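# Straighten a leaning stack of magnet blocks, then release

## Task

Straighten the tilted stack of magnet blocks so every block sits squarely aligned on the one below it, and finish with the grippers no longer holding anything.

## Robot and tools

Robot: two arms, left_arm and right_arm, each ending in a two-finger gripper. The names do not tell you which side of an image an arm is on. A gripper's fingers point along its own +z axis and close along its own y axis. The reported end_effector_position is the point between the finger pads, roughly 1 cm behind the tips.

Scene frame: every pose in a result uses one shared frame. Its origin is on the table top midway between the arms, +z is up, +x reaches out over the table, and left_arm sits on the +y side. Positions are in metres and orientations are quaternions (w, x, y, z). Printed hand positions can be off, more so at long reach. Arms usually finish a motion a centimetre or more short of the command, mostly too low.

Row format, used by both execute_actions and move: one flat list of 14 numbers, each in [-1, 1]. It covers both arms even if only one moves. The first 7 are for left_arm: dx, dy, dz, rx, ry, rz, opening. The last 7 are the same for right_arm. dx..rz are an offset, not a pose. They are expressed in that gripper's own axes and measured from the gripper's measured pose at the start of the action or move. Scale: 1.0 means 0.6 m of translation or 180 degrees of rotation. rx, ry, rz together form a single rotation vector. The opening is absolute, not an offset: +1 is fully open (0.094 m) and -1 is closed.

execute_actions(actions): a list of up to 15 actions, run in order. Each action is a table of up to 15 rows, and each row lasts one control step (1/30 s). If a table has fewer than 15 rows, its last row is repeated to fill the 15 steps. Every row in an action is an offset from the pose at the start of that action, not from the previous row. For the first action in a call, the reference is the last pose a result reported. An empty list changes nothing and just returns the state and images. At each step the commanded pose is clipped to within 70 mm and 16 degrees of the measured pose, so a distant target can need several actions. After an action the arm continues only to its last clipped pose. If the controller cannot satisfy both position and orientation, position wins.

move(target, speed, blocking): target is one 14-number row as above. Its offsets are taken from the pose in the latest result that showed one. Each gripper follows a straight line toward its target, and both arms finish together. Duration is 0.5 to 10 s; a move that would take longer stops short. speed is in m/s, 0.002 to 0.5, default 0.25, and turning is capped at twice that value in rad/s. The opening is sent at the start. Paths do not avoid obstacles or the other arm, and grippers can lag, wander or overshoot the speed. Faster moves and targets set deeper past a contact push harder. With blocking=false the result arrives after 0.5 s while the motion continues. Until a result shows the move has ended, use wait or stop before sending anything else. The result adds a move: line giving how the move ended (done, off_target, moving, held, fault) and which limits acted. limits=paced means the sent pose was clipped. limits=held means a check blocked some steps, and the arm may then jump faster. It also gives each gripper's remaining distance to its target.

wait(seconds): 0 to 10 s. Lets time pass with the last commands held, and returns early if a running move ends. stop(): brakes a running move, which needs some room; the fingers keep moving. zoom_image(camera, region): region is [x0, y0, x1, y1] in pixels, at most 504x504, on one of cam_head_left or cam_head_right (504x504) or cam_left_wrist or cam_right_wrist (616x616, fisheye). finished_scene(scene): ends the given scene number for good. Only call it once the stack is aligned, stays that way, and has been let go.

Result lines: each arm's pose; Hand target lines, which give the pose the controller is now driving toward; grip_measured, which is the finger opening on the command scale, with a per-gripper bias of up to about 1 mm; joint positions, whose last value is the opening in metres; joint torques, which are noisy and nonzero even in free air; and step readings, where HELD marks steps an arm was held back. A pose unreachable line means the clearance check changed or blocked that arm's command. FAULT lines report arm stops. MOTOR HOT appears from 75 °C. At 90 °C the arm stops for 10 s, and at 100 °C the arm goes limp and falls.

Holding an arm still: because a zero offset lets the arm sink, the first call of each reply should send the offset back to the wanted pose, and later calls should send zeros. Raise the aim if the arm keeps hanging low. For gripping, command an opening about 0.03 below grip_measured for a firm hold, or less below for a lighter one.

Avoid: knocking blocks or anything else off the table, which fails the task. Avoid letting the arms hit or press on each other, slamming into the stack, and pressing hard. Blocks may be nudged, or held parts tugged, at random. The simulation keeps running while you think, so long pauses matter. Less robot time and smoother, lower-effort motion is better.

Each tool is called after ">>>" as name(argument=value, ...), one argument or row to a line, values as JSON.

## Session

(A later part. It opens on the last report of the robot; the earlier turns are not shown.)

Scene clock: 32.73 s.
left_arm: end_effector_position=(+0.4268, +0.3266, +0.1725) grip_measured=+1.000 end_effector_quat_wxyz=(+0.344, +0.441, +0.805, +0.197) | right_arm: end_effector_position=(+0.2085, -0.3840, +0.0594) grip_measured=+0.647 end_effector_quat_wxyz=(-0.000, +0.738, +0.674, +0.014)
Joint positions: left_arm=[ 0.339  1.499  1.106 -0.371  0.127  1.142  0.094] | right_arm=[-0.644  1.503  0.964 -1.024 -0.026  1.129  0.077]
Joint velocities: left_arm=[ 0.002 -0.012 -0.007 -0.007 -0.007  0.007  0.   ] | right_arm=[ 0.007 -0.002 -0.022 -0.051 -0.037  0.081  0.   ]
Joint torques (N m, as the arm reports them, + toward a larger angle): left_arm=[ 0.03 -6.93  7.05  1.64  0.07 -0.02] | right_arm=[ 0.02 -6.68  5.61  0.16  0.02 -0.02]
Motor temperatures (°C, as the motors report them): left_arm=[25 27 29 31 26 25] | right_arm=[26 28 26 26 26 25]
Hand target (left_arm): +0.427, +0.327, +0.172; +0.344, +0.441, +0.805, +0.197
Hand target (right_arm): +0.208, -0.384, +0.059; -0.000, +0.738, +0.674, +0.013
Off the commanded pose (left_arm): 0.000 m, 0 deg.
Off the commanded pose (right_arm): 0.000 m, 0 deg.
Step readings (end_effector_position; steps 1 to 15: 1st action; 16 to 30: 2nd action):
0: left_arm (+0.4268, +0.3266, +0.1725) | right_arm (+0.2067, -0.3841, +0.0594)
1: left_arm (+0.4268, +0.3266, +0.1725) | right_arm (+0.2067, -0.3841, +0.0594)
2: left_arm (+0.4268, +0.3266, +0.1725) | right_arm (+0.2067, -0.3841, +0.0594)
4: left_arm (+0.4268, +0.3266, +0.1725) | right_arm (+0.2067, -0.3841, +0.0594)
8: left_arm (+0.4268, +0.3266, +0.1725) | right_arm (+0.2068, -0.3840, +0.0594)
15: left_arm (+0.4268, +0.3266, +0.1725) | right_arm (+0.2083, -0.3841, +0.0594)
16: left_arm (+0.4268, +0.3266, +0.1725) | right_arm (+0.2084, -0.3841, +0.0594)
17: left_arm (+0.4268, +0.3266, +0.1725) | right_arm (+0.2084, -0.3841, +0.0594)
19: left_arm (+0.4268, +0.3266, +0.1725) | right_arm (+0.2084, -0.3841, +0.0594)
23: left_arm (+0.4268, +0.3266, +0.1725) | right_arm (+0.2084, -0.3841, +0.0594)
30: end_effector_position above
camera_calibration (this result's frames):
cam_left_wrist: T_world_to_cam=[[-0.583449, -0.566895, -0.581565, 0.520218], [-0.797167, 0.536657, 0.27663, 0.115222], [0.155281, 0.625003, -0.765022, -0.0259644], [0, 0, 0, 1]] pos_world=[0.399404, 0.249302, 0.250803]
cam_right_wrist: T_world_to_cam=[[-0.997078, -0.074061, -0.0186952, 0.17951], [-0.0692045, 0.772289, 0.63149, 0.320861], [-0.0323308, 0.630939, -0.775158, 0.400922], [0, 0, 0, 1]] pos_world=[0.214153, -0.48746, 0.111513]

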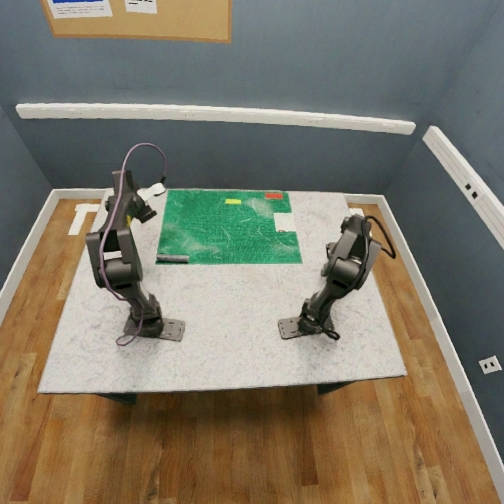

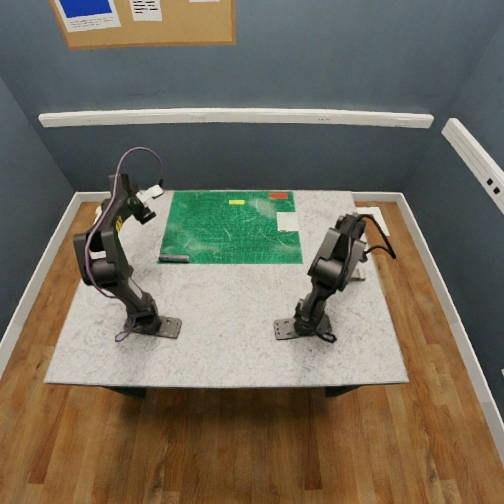

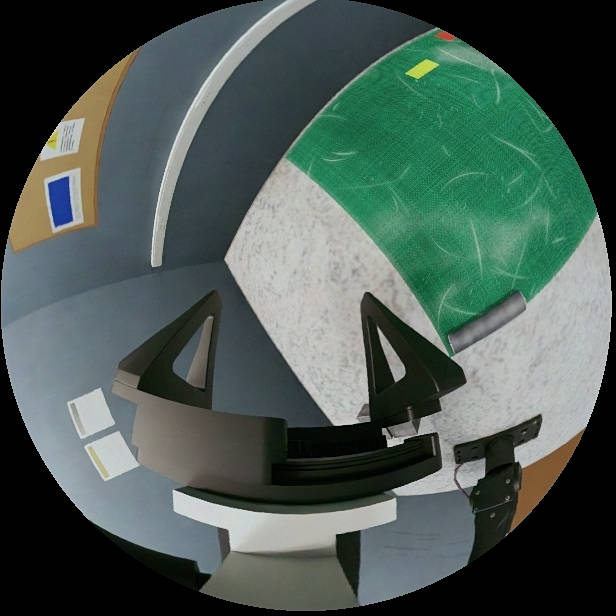

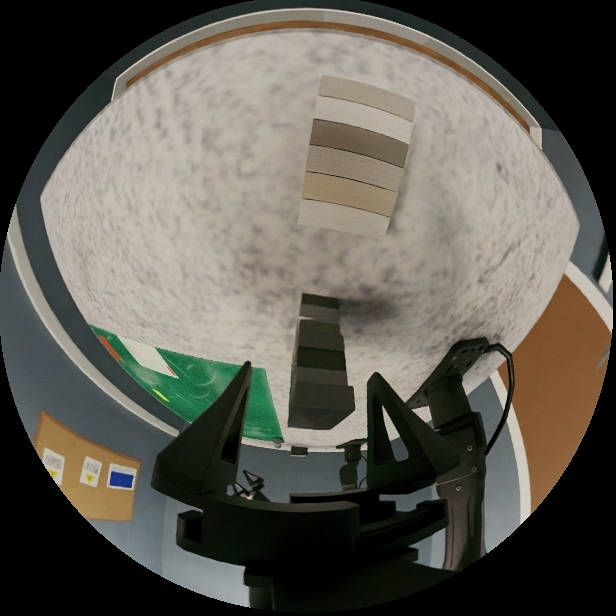

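>>> move(
  target=[0,0,0,0,0,0,1,-0.0133,-0.0062,0,0.0155,-0.0055,-0.502,0.65],
  speed=0.5,
)

>>> zoom_image(
  camera="cam_right_wrist",
  region=[235, 290, 395, 450],
)

Scene clock: 35.90 s.
left_arm: end_effector_position=(+0.4268, +0.3266, +0.1725) grip_measured=+1.000 end_effector_quat_wxyz=(+0.344, +0.441, +0.805, +0.197) | right_arm: end_effector_position=(+0.2042, -0.3912, +0.0594) grip_measured=+0.648 end_effector_quat_wxyz=(-0.002, +0.045, +0.999, -0.011)
Joint positions: left_arm=[ 0.339  1.499  1.106 -0.371  0.127  1.142  0.094] | right_arm=[-0.644  1.503  0.964 -1.024  0.021 -0.442  0.077]
Joint velocities: left_arm=[-0.007 -0.022 -0.012 -0.051 -0.022 -0.022  0.   ] | right_arm=[-0.002  0.017 -0.007  0.022  0.081 -0.037 -0.   ]
Joint torques (N m, as the arm reports them, + toward a larger angle): left_arm=[ 0.04 -6.95  7.04  1.63  0.07 -0.02] | right_arm=[-0.21 -6.6   5.6   0.19 -0.04 -0.1 ]
Motor temperatures (°C, as the motors report them): left_arm=[25 27 30 31 26 25] | right_arm=[26 28 26 26 26 25]
Hand target (left_arm): +0.427, +0.327, +0.172; +0.344, +0.441, +0.805, +0.197
Hand target (right_arm): +0.204, -0.392, +0.059; -0.001, +0.042, +0.999, -0.011
Off the commanded pose (left_arm): 0.000 m, 0 deg.
Off the commanded pose (right_arm): 0.000 m, 0 deg.
move: done
camera_calibration (this result's frames):
cam_left_wrist: T_world_to_cam=[[-0.583449, -0.566895, -0.581565, 0.520218], [-0.797167, 0.536657, 0.27663, 0.115222], [0.155281, 0.625003, -0.765022, -0.0259644], [0, 0, 0, 1]] pos_world=[0.399404, 0.249302, 0.250803]
cam_right_wrist: T_world_to_cam=[[0.0742133, -0.996957, 0.0238744, -0.407642], [-0.781635, -0.043284, 0.622232, 0.153155], [-0.619305, -0.064839, -0.782469, 0.253445], [0, 0, 0, 1]] pos_world=[0.306924, -0.383339, 0.112747]

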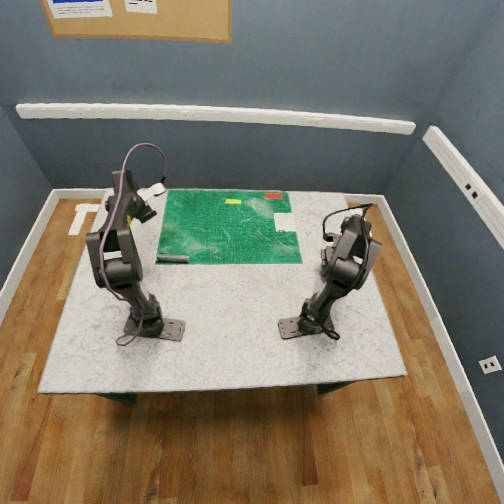

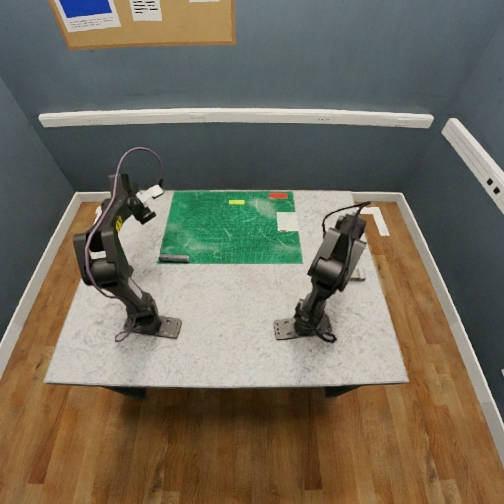

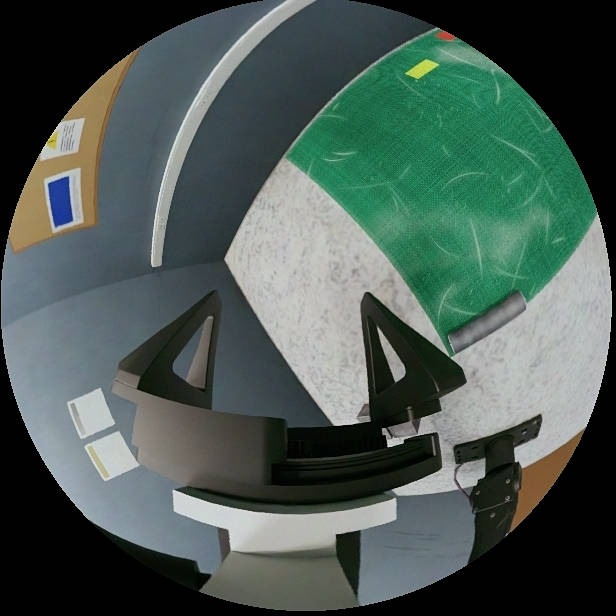

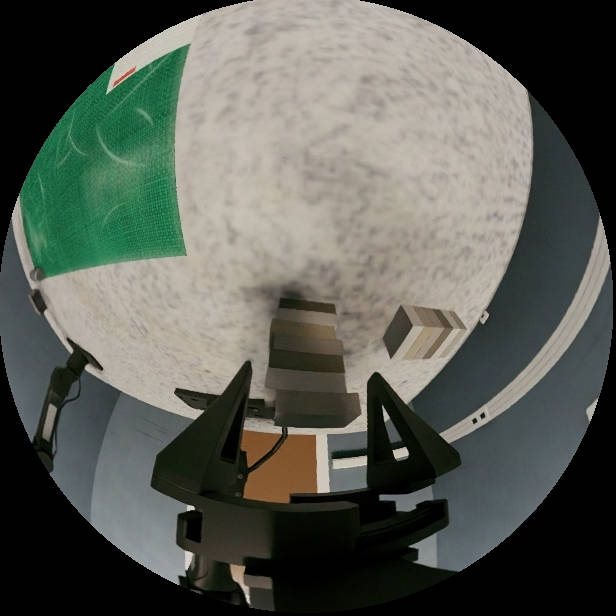

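Region (235, 290, 395, 450) of cam_right_wrist's 616x616 image, scaled by 3.150, with more detail than that image has.

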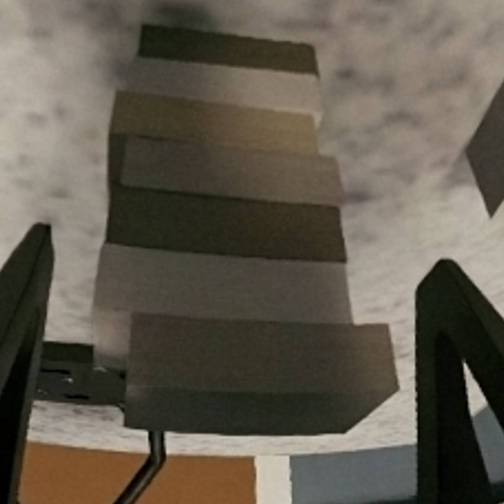

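>>> execute_actions(
  actions=[
    [[0,0,0,0,0,0,1,-0.0012,0.0028,0,-0.0029,-0.0013,0,0.6],[0,0,0,0,0,0,1,-0.0024,0.0055,0,-0.0058,-0.0026,0,0.55],[0,0,0,0,0,0,1,-0.0036,0.0083,0,-0.0087,-0.0038,0,0.5],[0,0,0,0,0,0,1,-0.0045,0.0103,0,-0.011,-0.0048,0,0.45],[0,0,0,0,0,0,1,-0.0045,0.0103,0,-0.011,-0.0048,0,0.4],[0,0,0,0,0,0,1,-0.0045,0.0103,0,-0.011,-0.0048,0,0.35],[0,0,0,0,0,0,1,-0.0045,0.0103,0,-0.011,-0.0048,0,0.3],[0,0,0,0,0,0,1,-0.0045,0.0103,0,-0.011,-0.0048,0,0.26]],
  ],
)

Scene clock: 36.97 s.
left_arm: end_effector_position=(+0.4268, +0.3266, +0.1725) grip_measured=+1.000 end_effector_quat_wxyz=(+0.344, +0.441, +0.805, +0.197) | right_arm: end_effector_position=(+0.2060, -0.3882, +0.0593) grip_measured=+0.262 end_effector_quat_wxyz=(+0.003, +0.044, +0.999, -0.002)
Joint positions: left_arm=[ 0.339  1.499  1.106 -0.371  0.127  1.142  0.094] | right_arm=[-0.644  1.503  0.964 -1.024  0.001 -0.444  0.059]
Joint velocities: left_arm=[ 0.007 -0.002 -0.012 -0.051 -0.007  0.037  0.   ] | right_arm=[ 0.002  0.007  0.002 -0.022 -0.037  0.051 -0.001]
Joint torques (N m, as the arm reports them, + toward a larger angle): left_arm=[ 0.02 -6.93  7.08  1.64  0.07 -0.02] | right_arm=[ 0.06 -6.57  5.62  0.17 -0.11  0.03]
Motor temperatures (°C, as the motors report them): left_arm=[25 27 30 31 26 25] | right_arm=[26 28 26 26 26 25]
Hand target (left_arm): +0.427, +0.327, +0.172; +0.344, +0.441, +0.805, +0.197
Hand target (right_arm): +0.207, -0.385, +0.059; +0.007, +0.045, +0.999, +0.006
Off the commanded pose (left_arm): 0.000 m, 0 deg.
Off the commanded pose (right_arm): 0.003 m, 1 deg.
Step readings (end_effector_position):
0: left_arm (+0.4268, +0.3266, +0.1725) | right_arm (+0.2042, -0.3912, +0.0594)
1: left_arm (+0.4268, +0.3266, +0.1725) | right_arm (+0.2042, -0.3912, +0.0594)
2: left_arm (+0.4268, +0.3266, +0.1725) | right_arm (+0.2042, -0.3912, +0.0594)
4: left_arm (+0.4268, +0.3266, +0.1725) | right_arm (+0.2047, -0.3904, +0.0593)
8: left_arm (+0.4268, +0.3266, +0.1725) | right_arm (+0.2056, -0.3889, +0.0593)
15: end_effector_position above
camera_calibration (this result's frames):
cam_left_wrist: T_world_to_cam=[[-0.583449, -0.566895, -0.581565, 0.520218], [-0.797167, 0.536657, 0.27663, 0.115222], [0.155281, 0.625003, -0.765022, -0.0259644], [0, 0, 0, 1]] pos_world=[0.399404, 0.249302, 0.250803]
cam_right_wrist: T_world_to_cam=[[0.0764835, -0.99704, 0.00790172, -0.404345], [-0.787595, -0.0555533, 0.613684, 0.151655], [-0.611428, -0.0531601, -0.789512, 0.258027], [0, 0, 0, 1]] pos_world=[0.308134, -0.381007, 0.113843]

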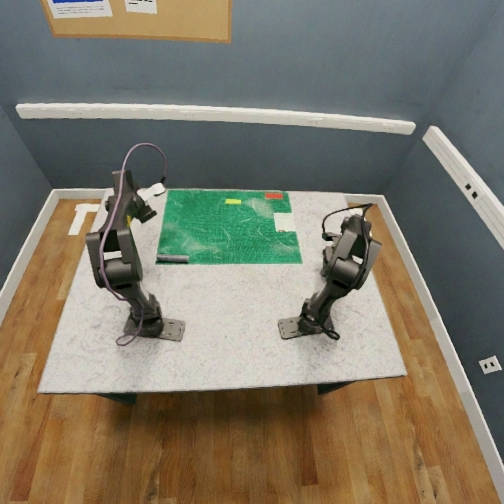

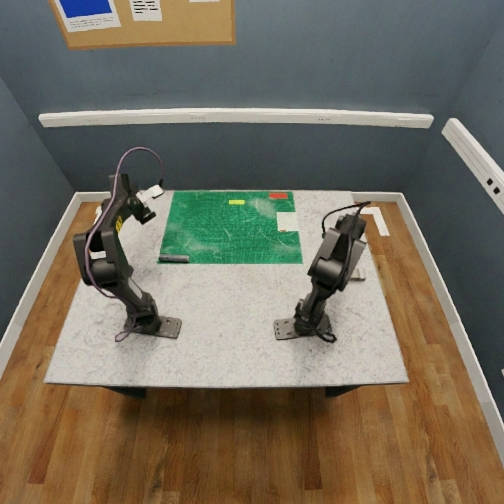

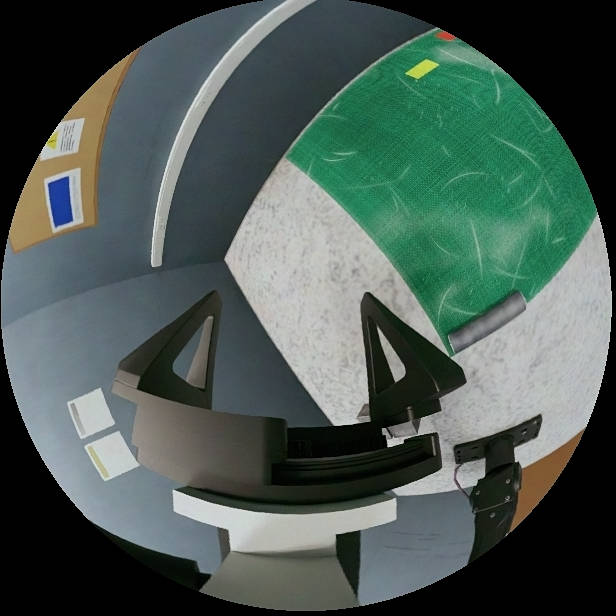

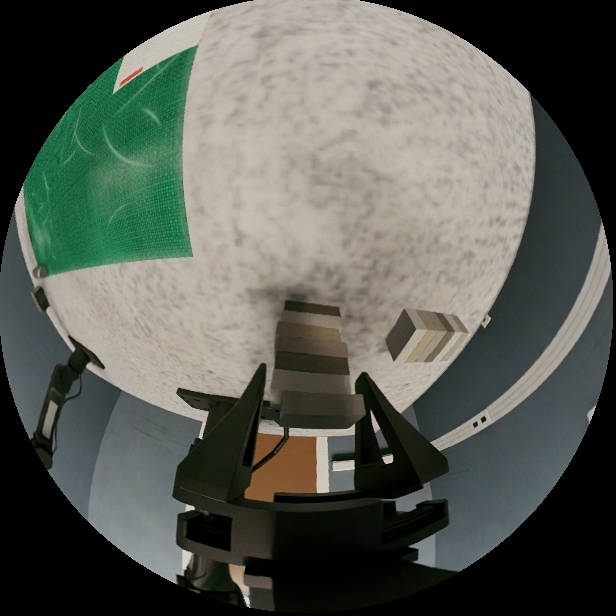

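>>> execute_actions(
  actions=[
    [[0,0,0,0,0,0,1,-0.002,0.005,0,-0.005,-0.0022,0,0.21],[0,0,0,0,0,0,1,-0.002,0.005,0,-0.005,-0.0022,0,0.17],[0,0,0,0,0,0,1,-0.002,0.005,0,-0.005,-0.0022,0,0.135],[0,0,0,0,0,0,1,-0.002,0.005,0,-0.005,-0.0022,0,0.105],[0,0,0,0,0,0,1,-0.002,0.005,0,-0.005,-0.0022,0,0.08],[0,0,0,0,0,0,1,-0.002,0.005,0,-0.005,-0.0022,0,0.06],[0,0,0,0,0,0,1,-0.002,0.005,0,-0.005,-0.0022,0,0.04],[0,0,0,0,0,0,1,-0.002,0.005,0,-0.005,-0.0022,0,0.02],[0,0,0,0,0,0,1,-0.002,0.005,0,-0.005,-0.0022,0,0.0],[0,0,0,0,0,0,1,-0.002,0.005,0,-0.005,-0.0022,0,-0.02],[0,0,0,0,0,0,1,-0.002,0.005,0,-0.005,-0.0022,0,-0.04],[0,0,0,0,0,0,1,-0.002,0.005,0,-0.005,-0.0022,0,-0.06],[0,0,0,0,0,0,1,-0.002,0.005,0,-0.005,-0.0022,0,-0.078],[0,0,0,0,0,0,1,-0.002,0.005,0,-0.005,-0.0022,0,-0.096],[0,0,0,0,0,0,1,-0.002,0.005,0,-0.005,-0.0022,0,-0.114]],
    [[0,0,0,0,0,0,1,0,0,0,0,0,0,-0.132],[0,0,0,0,0,0,1,0,0,0,0,0,0,-0.15],[0,0,0,0,0,0,1,0,0,0,0,0,0,-0.168],[0,0,0,0,0,0,1,0,0,0,0,0,0,-0.186],[0,0,0,0,0,0,1,0,0,0,0,0,0,-0.21]],
  ],
)

Scene clock: 38.47 s.
left_arm: end_effector_position=(+0.4268, +0.3266, +0.1725) grip_measured=+1.000 end_effector_quat_wxyz=(+0.344, +0.441, +0.805, +0.197) | right_arm: end_effector_position=(+0.2065, -0.3860, +0.0593) grip_measured=-0.140 end_effector_quat_wxyz=(+0.005, +0.044, +0.999, +0.004)
Joint positions: left_arm=[ 0.339  1.499  1.106 -0.371  0.127  1.142  0.094] | right_arm=[-0.644  1.503  0.964 -1.027 -0.011 -0.444  0.04 ]
Joint velocities: left_arm=[ 0.007  0.012  0.007  0.037  0.022 -0.022  0.   ] | right_arm=[-0.007  0.012  0.012 -0.007  0.007 -0.022 -0.001]
Joint torques (N m, as the arm reports them, + toward a larger angle): left_arm=[ 0.04 -6.95  7.06  1.64  0.07 -0.02] | right_arm=[-0.05 -6.67  5.62  0.18 -0.04 -0.02]
Motor temperatures (°C, as the motors report them): left_arm=[25 27 30 31 26 25] | right_arm=[26 28 26 26 26 25]
Hand target (left_arm): +0.427, +0.327, +0.172; +0.344, +0.441, +0.805, +0.197
Hand target (right_arm): +0.207, -0.386, +0.059; +0.005, +0.044, +0.999, +0.004
Off the commanded pose (left_arm): 0.000 m, 0 deg.
Off the commanded pose (right_arm): 0.000 m, 0 deg.
Step readings (end_effector_position; steps 1 to 15: 1st action; 16 to 30: 2nd action):
0: left_arm (+0.4268, +0.3266, +0.1725) | right_arm (+0.2061, -0.3881, +0.0593)
1: left_arm (+0.4268, +0.3266, +0.1725) | right_arm (+0.2061, -0.3881, +0.0593)
2: left_arm (+0.4268, +0.3266, +0.1725) | right_arm (+0.2061, -0.3881, +0.0593)
4: left_arm (+0.4268, +0.3266, +0.1725) | right_arm (+0.2061, -0.3881, +0.0593)
8: left_arm (+0.4268, +0.3266, +0.1725) | right_arm (+0.2061, -0.3878, +0.0593)
15: left_arm (+0.4268, +0.3266, +0.1725) | right_arm (+0.2065, -0.3860, +0.0593)
16: left_arm (+0.4268, +0.3266, +0.1725) | right_arm (+0.2065, -0.3860, +0.0593)
17: left_arm (+0.4268, +0.3266, +0.1725) | right_arm (+0.2065, -0.3860, +0.0593)
19: left_arm (+0.4268, +0.3266, +0.1725) | right_arm (+0.2065, -0.3860, +0.0593)
23: left_arm (+0.4268, +0.3266, +0.1725) | right_arm (+0.2065, -0.3860, +0.0593)
30: end_effector_position above
camera_calibration (this result's frames):
cam_left_wrist: T_world_to_cam=[[-0.583449, -0.566895, -0.581565, 0.520218], [-0.797167, 0.536657, 0.27663, 0.115222], [0.155281, 0.625003, -0.765022, -0.0259644], [0, 0, 0, 1]] pos_world=[0.399404, 0.249302, 0.250803]
cam_right_wrist: T_world_to_cam=[[0.0765497, -0.997059, -0.00363999, -0.401517], [-0.789971, -0.0628771, 0.609912, 0.15008], [-0.608347, -0.0438131, -0.792461, 0.261622], [0, 0, 0, 1]] pos_world=[0.308451, -0.379437, 0.114329]

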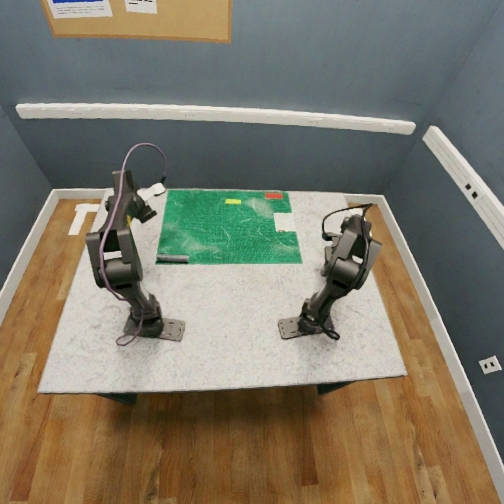

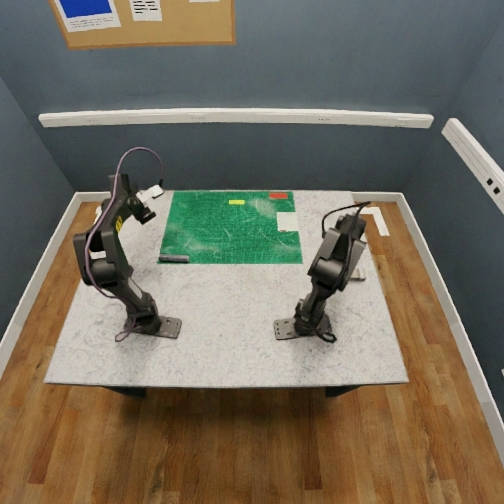

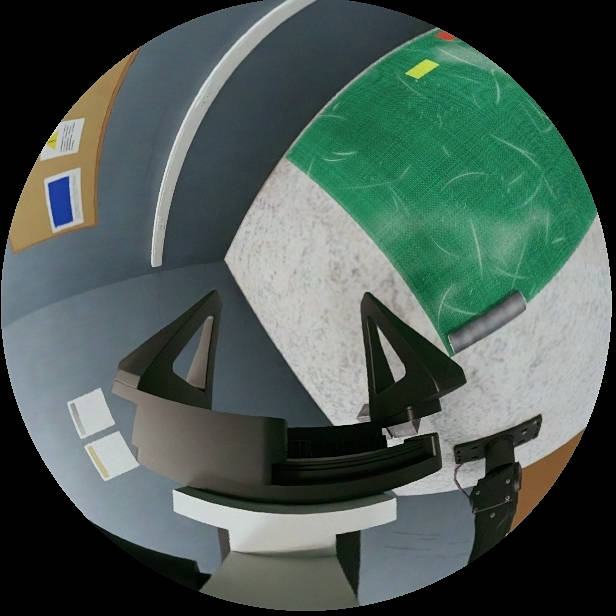

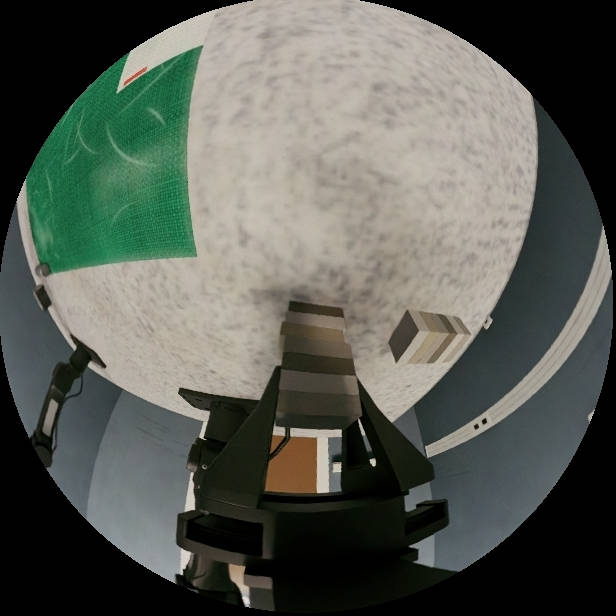

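>>> move(
  target=[0,0,0,0,0,0,1,0.003,0.0013,0.064,0,0,0,0.15],
  speed=0.07,
)

Scene clock: 39.87 s.
left_arm: end_effector_position=(+0.4268, +0.3266, +0.1725) grip_measured=+1.000 end_effector_quat_wxyz=(+0.344, +0.441, +0.805, +0.197) | right_arm: end_effector_position=(+0.2082, -0.3870, +0.0291) grip_measured=+0.148 end_effector_quat_wxyz=(+0.011, +0.044, +0.999, +0.000)
Joint positions: left_arm=[ 0.339  1.499  1.106 -0.371  0.127  1.142  0.094] | right_arm=[-0.644  1.541  0.871 -0.881 -0.011 -0.444  0.054]
Joint velocities: left_arm=[-0.027  0.012 -0.002  0.037 -0.037 -0.007  0.   ] | right_arm=[-0.007 -0.012 -0.002  0.051 -0.022 -0.022 -0.   ]
Joint torques (N m, as the arm reports them, + toward a larger angle): left_arm=[ 0.02 -6.93  7.07  1.63  0.07 -0.02] | right_arm=[ 0.26 -5.46  4.15  0.41  0.    0.03]
Motor temperatures (°C, as the motors report them): left_arm=[25 27 30 31 26 25] | right_arm=[26 28 26 26 26 25]
Hand target (left_arm): +0.427, +0.327, +0.172; +0.344, +0.441, +0.805, +0.197
Hand target (right_arm): +0.205, -0.385, +0.021; +0.005, +0.044, +0.999, +0.004
Off the commanded pose (left_arm): 0.000 m, 0 deg.
Off the commanded pose (right_arm): 0.009 m, 1 deg.
move: done
camera_calibration (this result's frames):
cam_left_wrist: T_world_to_cam=[[-0.583449, -0.566895, -0.581565, 0.520218], [-0.797167, 0.536657, 0.27663, 0.115222], [0.155281, 0.625003, -0.765022, -0.0259644], [0, 0, 0, 1]] pos_world=[0.399404, 0.249302, 0.250803]
cam_right_wrist: T_world_to_cam=[[0.0765402, -0.997054, 0.00508458, -0.402987], [-0.797926, -0.0581945, 0.59994, 0.17352], [-0.597876, -0.0499766, -0.800029, 0.234317], [0, 0, 0, 1]] pos_world=[0.309393, -0.379991, 0.0854079]

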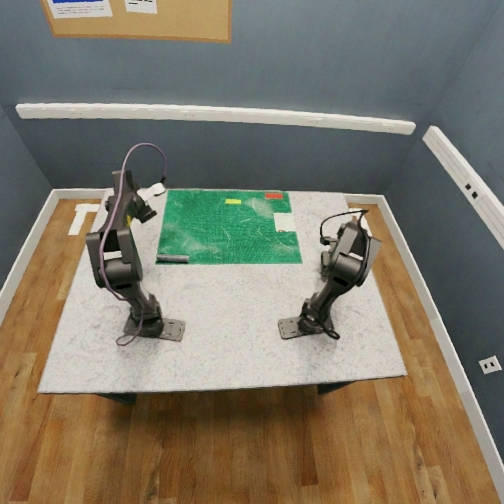

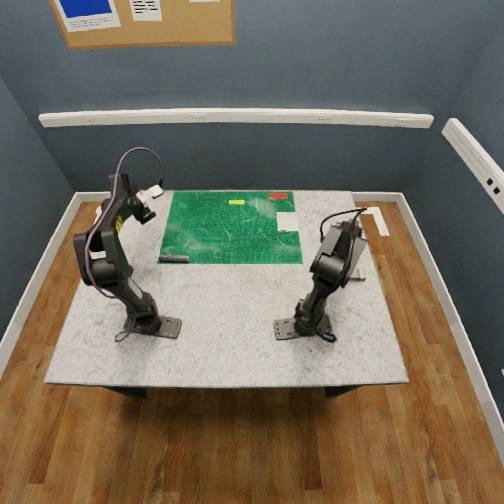

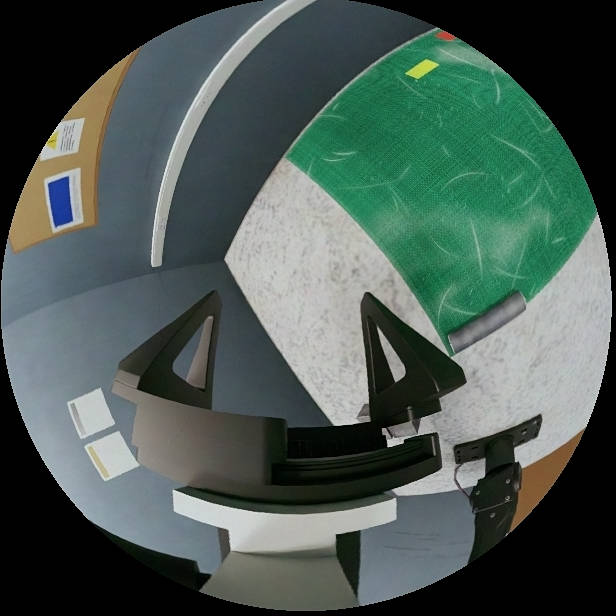

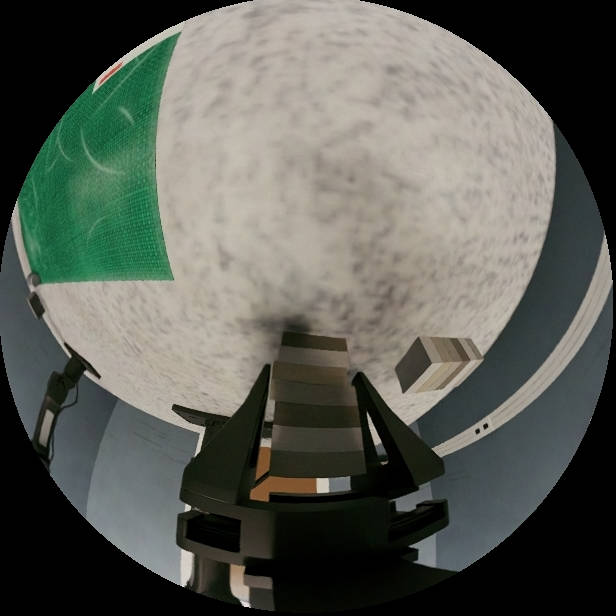

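>>> execute_actions(
  actions=[
    [[0,0,0,0,0,0,1,0,0,0,0,0,0,0.11],[0,0,0,0,0,0,1,0,0,0,0,0,0,0.08],[0,0,0,0,0,0,1,0,0,0,0,0,0,0.055],[0,0,0,0,0,0,1,0,0,0,0,0,0,0.035],[0,0,0,0,0,0,1,0,0,0,0,0,0,0.015],[0,0,0,0,0,0,1,0,0,0,0,0,0,-0.005],[0,0,0,0,0,0,1,0,0,0,0,0,0,-0.025],[0,0,0,0,0,0,1,0,0,0,0,0,0,-0.045],[0,0,0,0,0,0,1,0,0,0,0,0,0,-0.065],[0,0,0,0,0,0,1,0,0,0,0,0,0,-0.085],[0,0,0,0,0,0,1,0,0,0,0,0,0,-0.103],[0,0,0,0,0,0,1,0,0,0,0,0,0,-0.121],[0,0,0,0,0,0,1,0,0,0,0,0,0,-0.139],[0,0,0,0,0,0,1,0,0,0,0,0,0,-0.16],[0,0,0,0,0,0,1,0,0,0,0,0,0,-0.2]],
    [[0,0,0,0,0,0,1,0,0,0,0,0,0,-0.2],[0,0,0,0,0,0,1,0,0,0,0,0,0,-0.2],[0,0,0,0,0,0,1,0,0,0,0,0,0,-0.2],[0,0,0,0,0,0,1,0,0,0,0,0,0,-0.2],[0,0,0,0,0,0,1,0,0,0,0,0,0,-0.2],[0,0,0,0,0,0,1,0,0,0,0,0,0,-0.12],[0,0,0,0,0,0,1,0,0,0,0,0,0,0.05],[0,0,0,0,0,0,1,0,0,0,0,0,0,0.3],[0,0,0,0,0,0,1,0,0,0,0,0,0,0.55]],
  ],
)

>>> zoom_image(
  camera="cam_right_wrist",
  region=[245, 320, 395, 490],
)

Scene clock: 41.77 s.
left_arm: end_effector_position=(+0.4268, +0.3266, +0.1725) grip_measured=+1.000 end_effector_quat_wxyz=(+0.344, +0.441, +0.805, +0.197) | right_arm: end_effector_position=(+0.2082, -0.3854, +0.0291) grip_measured=+0.548 end_effector_quat_wxyz=(+0.012, +0.044, +0.999, +0.004)
Joint positions: left_arm=[ 0.339  1.499  1.106 -0.371  0.127  1.142  0.094] | right_arm=[-0.644  1.541  0.871 -0.884 -0.018 -0.444  0.073]
Joint velocities: left_arm=[-0.007 -0.007 -0.002 -0.022 -0.022 -0.066  0.   ] | right_arm=[-0.007 -0.012 -0.002  0.037  0.066  0.037 -0.   ]
Joint torques (N m, as the arm reports them, + toward a larger angle): left_arm=[ 0.01 -6.93  7.07  1.64  0.07 -0.02] | right_arm=[ 0.09 -6.74  5.49  0.18  0.01 -0.04]
Motor temperatures (°C, as the motors report them): left_arm=[25 27 30 31 26 25] | right_arm=[26 28 26 26 26 25]
Hand target (left_arm): +0.427, +0.327, +0.172; +0.344, +0.441, +0.805, +0.197
Hand target (right_arm): +0.208, -0.385, +0.029; +0.012, +0.044, +0.999, +0.004
Off the commanded pose (left_arm): 0.000 m, 0 deg.
Off the commanded pose (right_arm): 0.000 m, 0 deg.
Step readings (end_effector_position; steps 1 to 15: 1st action; 16 to 30: 2nd action):
0: left_arm (+0.4268, +0.3266, +0.1725) | right_arm (+0.2085, -0.3872, +0.0291)
1: left_arm (+0.4268, +0.3266, +0.1725) | right_arm (+0.2085, -0.3872, +0.0291)
2: left_arm (+0.4268, +0.3266, +0.1725) | right_arm (+0.2085, -0.3872, +0.0291)
4: left_arm (+0.4268, +0.3266, +0.1725) | right_arm (+0.2084, -0.3867, +0.0291)
8: left_arm (+0.4268, +0.3266, +0.1725) | right_arm (+0.2082, -0.3860, +0.0291)
15: left_arm (+0.4268, +0.3266, +0.1725) | right_arm (+0.2082, -0.3854, +0.0291)
16: left_arm (+0.4268, +0.3266, +0.1725) | right_arm (+0.2082, -0.3854, +0.0291)
17: left_arm (+0.4268, +0.3266, +0.1725) | right_arm (+0.2082, -0.3854, +0.0291)
19: left_arm (+0.4268, +0.3266, +0.1725) | right_arm (+0.2082, -0.3854, +0.0291)
23: left_arm (+0.4268, +0.3266, +0.1725) | right_arm (+0.2082, -0.3854, +0.0291)
30: end_effector_position above
camera_calibration (this result's frames):
cam_left_wrist: T_world_to_cam=[[-0.583449, -0.566895, -0.581565, 0.520218], [-0.797167, 0.536657, 0.27663, 0.115222], [0.155281, 0.625003, -0.765022, -0.0259644], [0, 0, 0, 1]] pos_world=[0.399404, 0.249302, 0.250803]
cam_right_wrist: T_world_to_cam=[[0.0766798, -0.997051, -0.00291851, -0.401233], [-0.79866, -0.063174, 0.598457, 0.171911], [-0.596877, -0.0435587, -0.80115, 0.236719], [0, 0, 0, 1]] pos_world=[0.309358, -0.378878, 0.085595]

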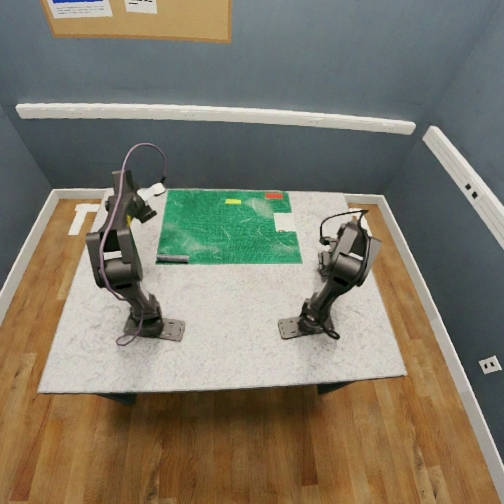

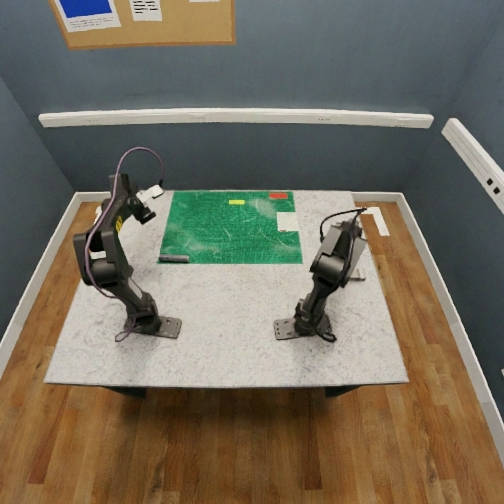

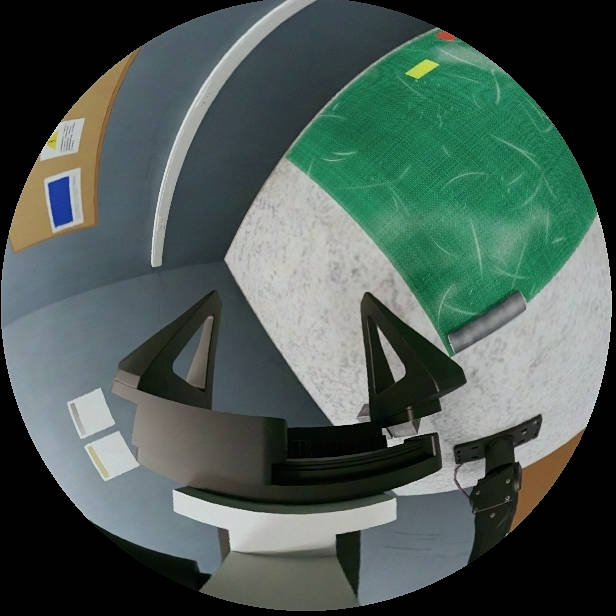

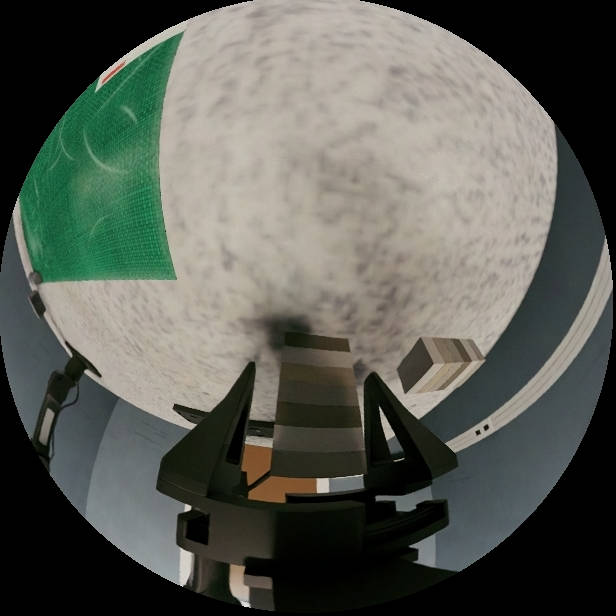

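Region (245, 320, 395, 490) of cam_right_wrist's 616x616 image, scaled by 2.965, with more detail than that image has; it fills the left 445 columns of this view, and the rest is white.

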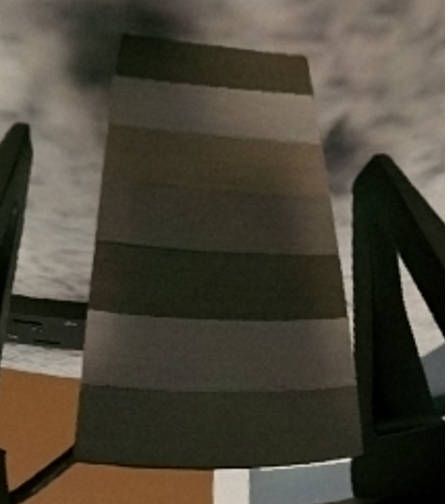

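>>> zoom_image(
  camera="cam_right_wrist",
  region=[272, 325, 362, 385],
)

Region (272, 325, 362, 385) of cam_right_wrist's 616x616 image, scaled by 5.600, with more detail than that image has.

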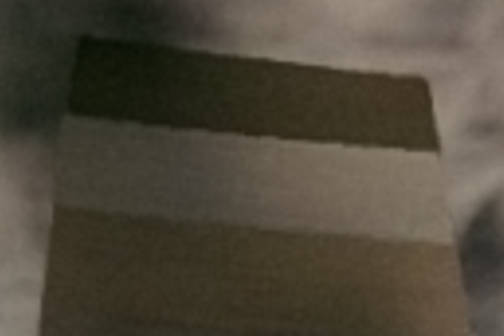

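>>> move(
  target=[0,0,0,0,0,0,1,-0.0063,-0.0035,-0.0615,0.0127,-0.0045,0.5002,0.65],
  speed=0.5,
)

>>> zoom_image(
  camera="cam_right_wrist",
  region=[265, 290, 375, 445],
)

Scene clock: 46.03 s.
left_arm: end_effector_position=(+0.4268, +0.3266, +0.1725) grip_measured=+1.000 end_effector_quat_wxyz=(+0.344, +0.441, +0.805, +0.197) | right_arm: end_effector_position=(+0.2038, -0.3832, +0.0528) grip_measured=+0.648 end_effector_quat_wxyz=(-0.011, +0.738, +0.675, -0.004)
Joint positions: left_arm=[ 0.339  1.499  1.106 -0.371  0.127  1.142  0.094] | right_arm=[-0.631  1.524  0.957 -1.027  0.     1.141  0.077]
Joint velocities: left_arm=[-0.022  0.002 -0.022  0.007  0.037  0.022  0.   ] | right_arm=[ 0.017 -0.027  0.002  0.022  0.051 -0.066 -0.   ]
Joint torques (N m, as the arm reports them, + toward a larger angle): left_arm=[ 0.02 -6.94  7.05  1.64  0.07 -0.02] | right_arm=[ 0.76 -9.01  7.73 -0.06  0.16  0.07]
Motor temperatures (°C, as the motors report them): left_arm=[25 27 30 31 26 25] | right_arm=[26 28 26 26 26 25]
Hand target (left_arm): +0.427, +0.327, +0.172; +0.344, +0.441, +0.805, +0.197
Hand target (right_arm): +0.210, -0.388, +0.066; +0.011, +0.738, +0.675, -0.007
Off the commanded pose (left_arm): 0.000 m, 0 deg.
Off the commanded pose (right_arm): 0.016 m, 3 deg.
move: off_target (right_arm)
camera_calibration (this result's frames):
cam_left_wrist: T_world_to_cam=[[-0.583449, -0.566895, -0.581565, 0.520218], [-0.797167, 0.536657, 0.27663, 0.115222], [0.155281, 0.625003, -0.765022, -0.0259644], [0, 0, 0, 1]] pos_world=[0.399404, 0.249302, 0.250803]
cam_right_wrist: T_world_to_cam=[[-0.996938, -0.0750206, 0.0220635, 0.172232], [-0.0445751, 0.777017, 0.627899, 0.321079], [-0.0642492, 0.624993, -0.777982, 0.399605], [0, 0, 0, 1]] pos_world=[0.211691, -0.486313, 0.10548]

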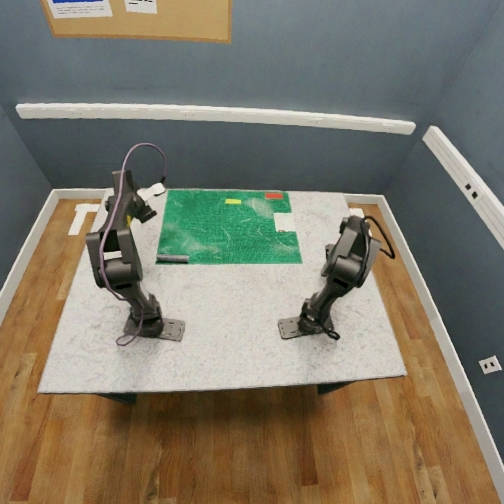

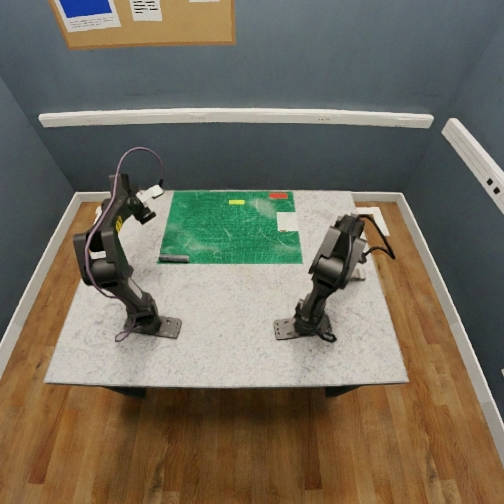

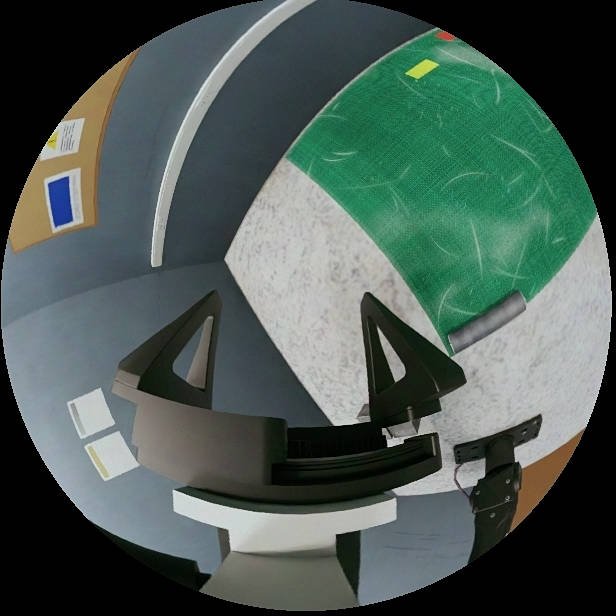

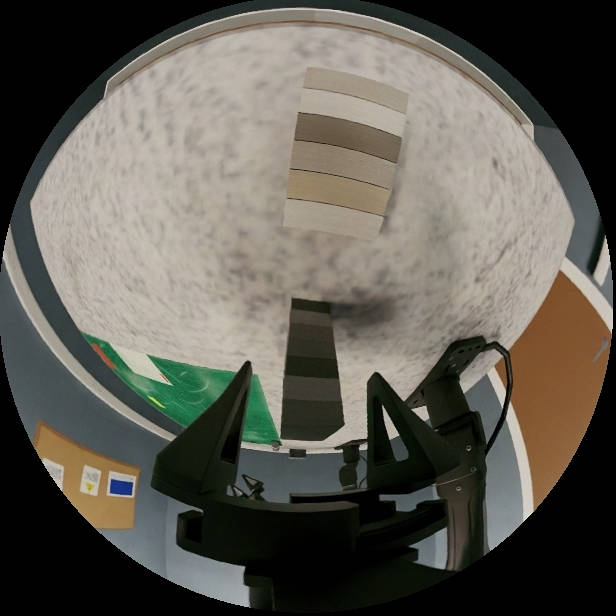

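Region (265, 290, 375, 445) of cam_right_wrist's 616x616 image, scaled by 3.252, with more detail than that image has; it fills the left 358 columns of this view, and the rest is white.

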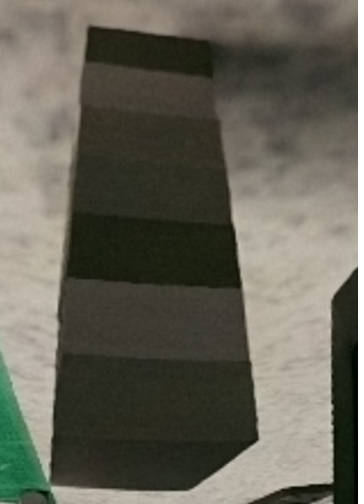

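>>> zoom_image(
  camera="cam_right_wrist",
  region=[278, 293, 348, 368],
)

>>> zoom_image(
  camera="cam_right_wrist",
  region=[272, 365, 352, 445],
)

Region (278, 293, 348, 368) of cam_right_wrist's 616x616 image, scaled by 6.720, with more detail than that image has; it fills the left 470 columns of this view, and the rest is white.

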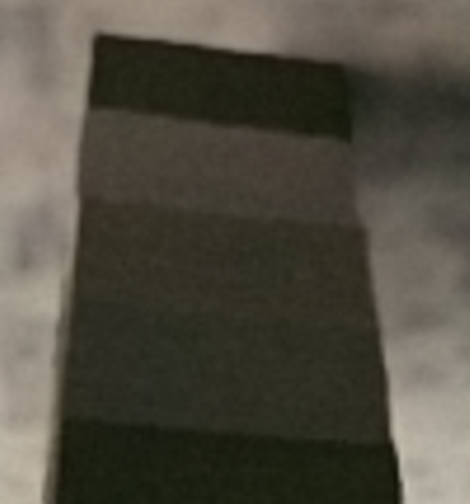

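Region (272, 365, 352, 445) of cam_right_wrist's 616x616 image, scaled by 6.300, with more detail than that image has.

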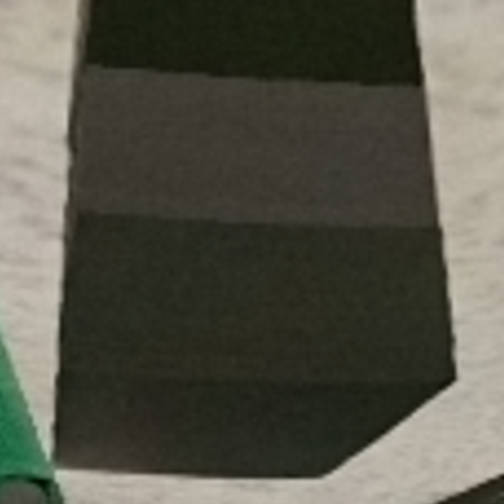

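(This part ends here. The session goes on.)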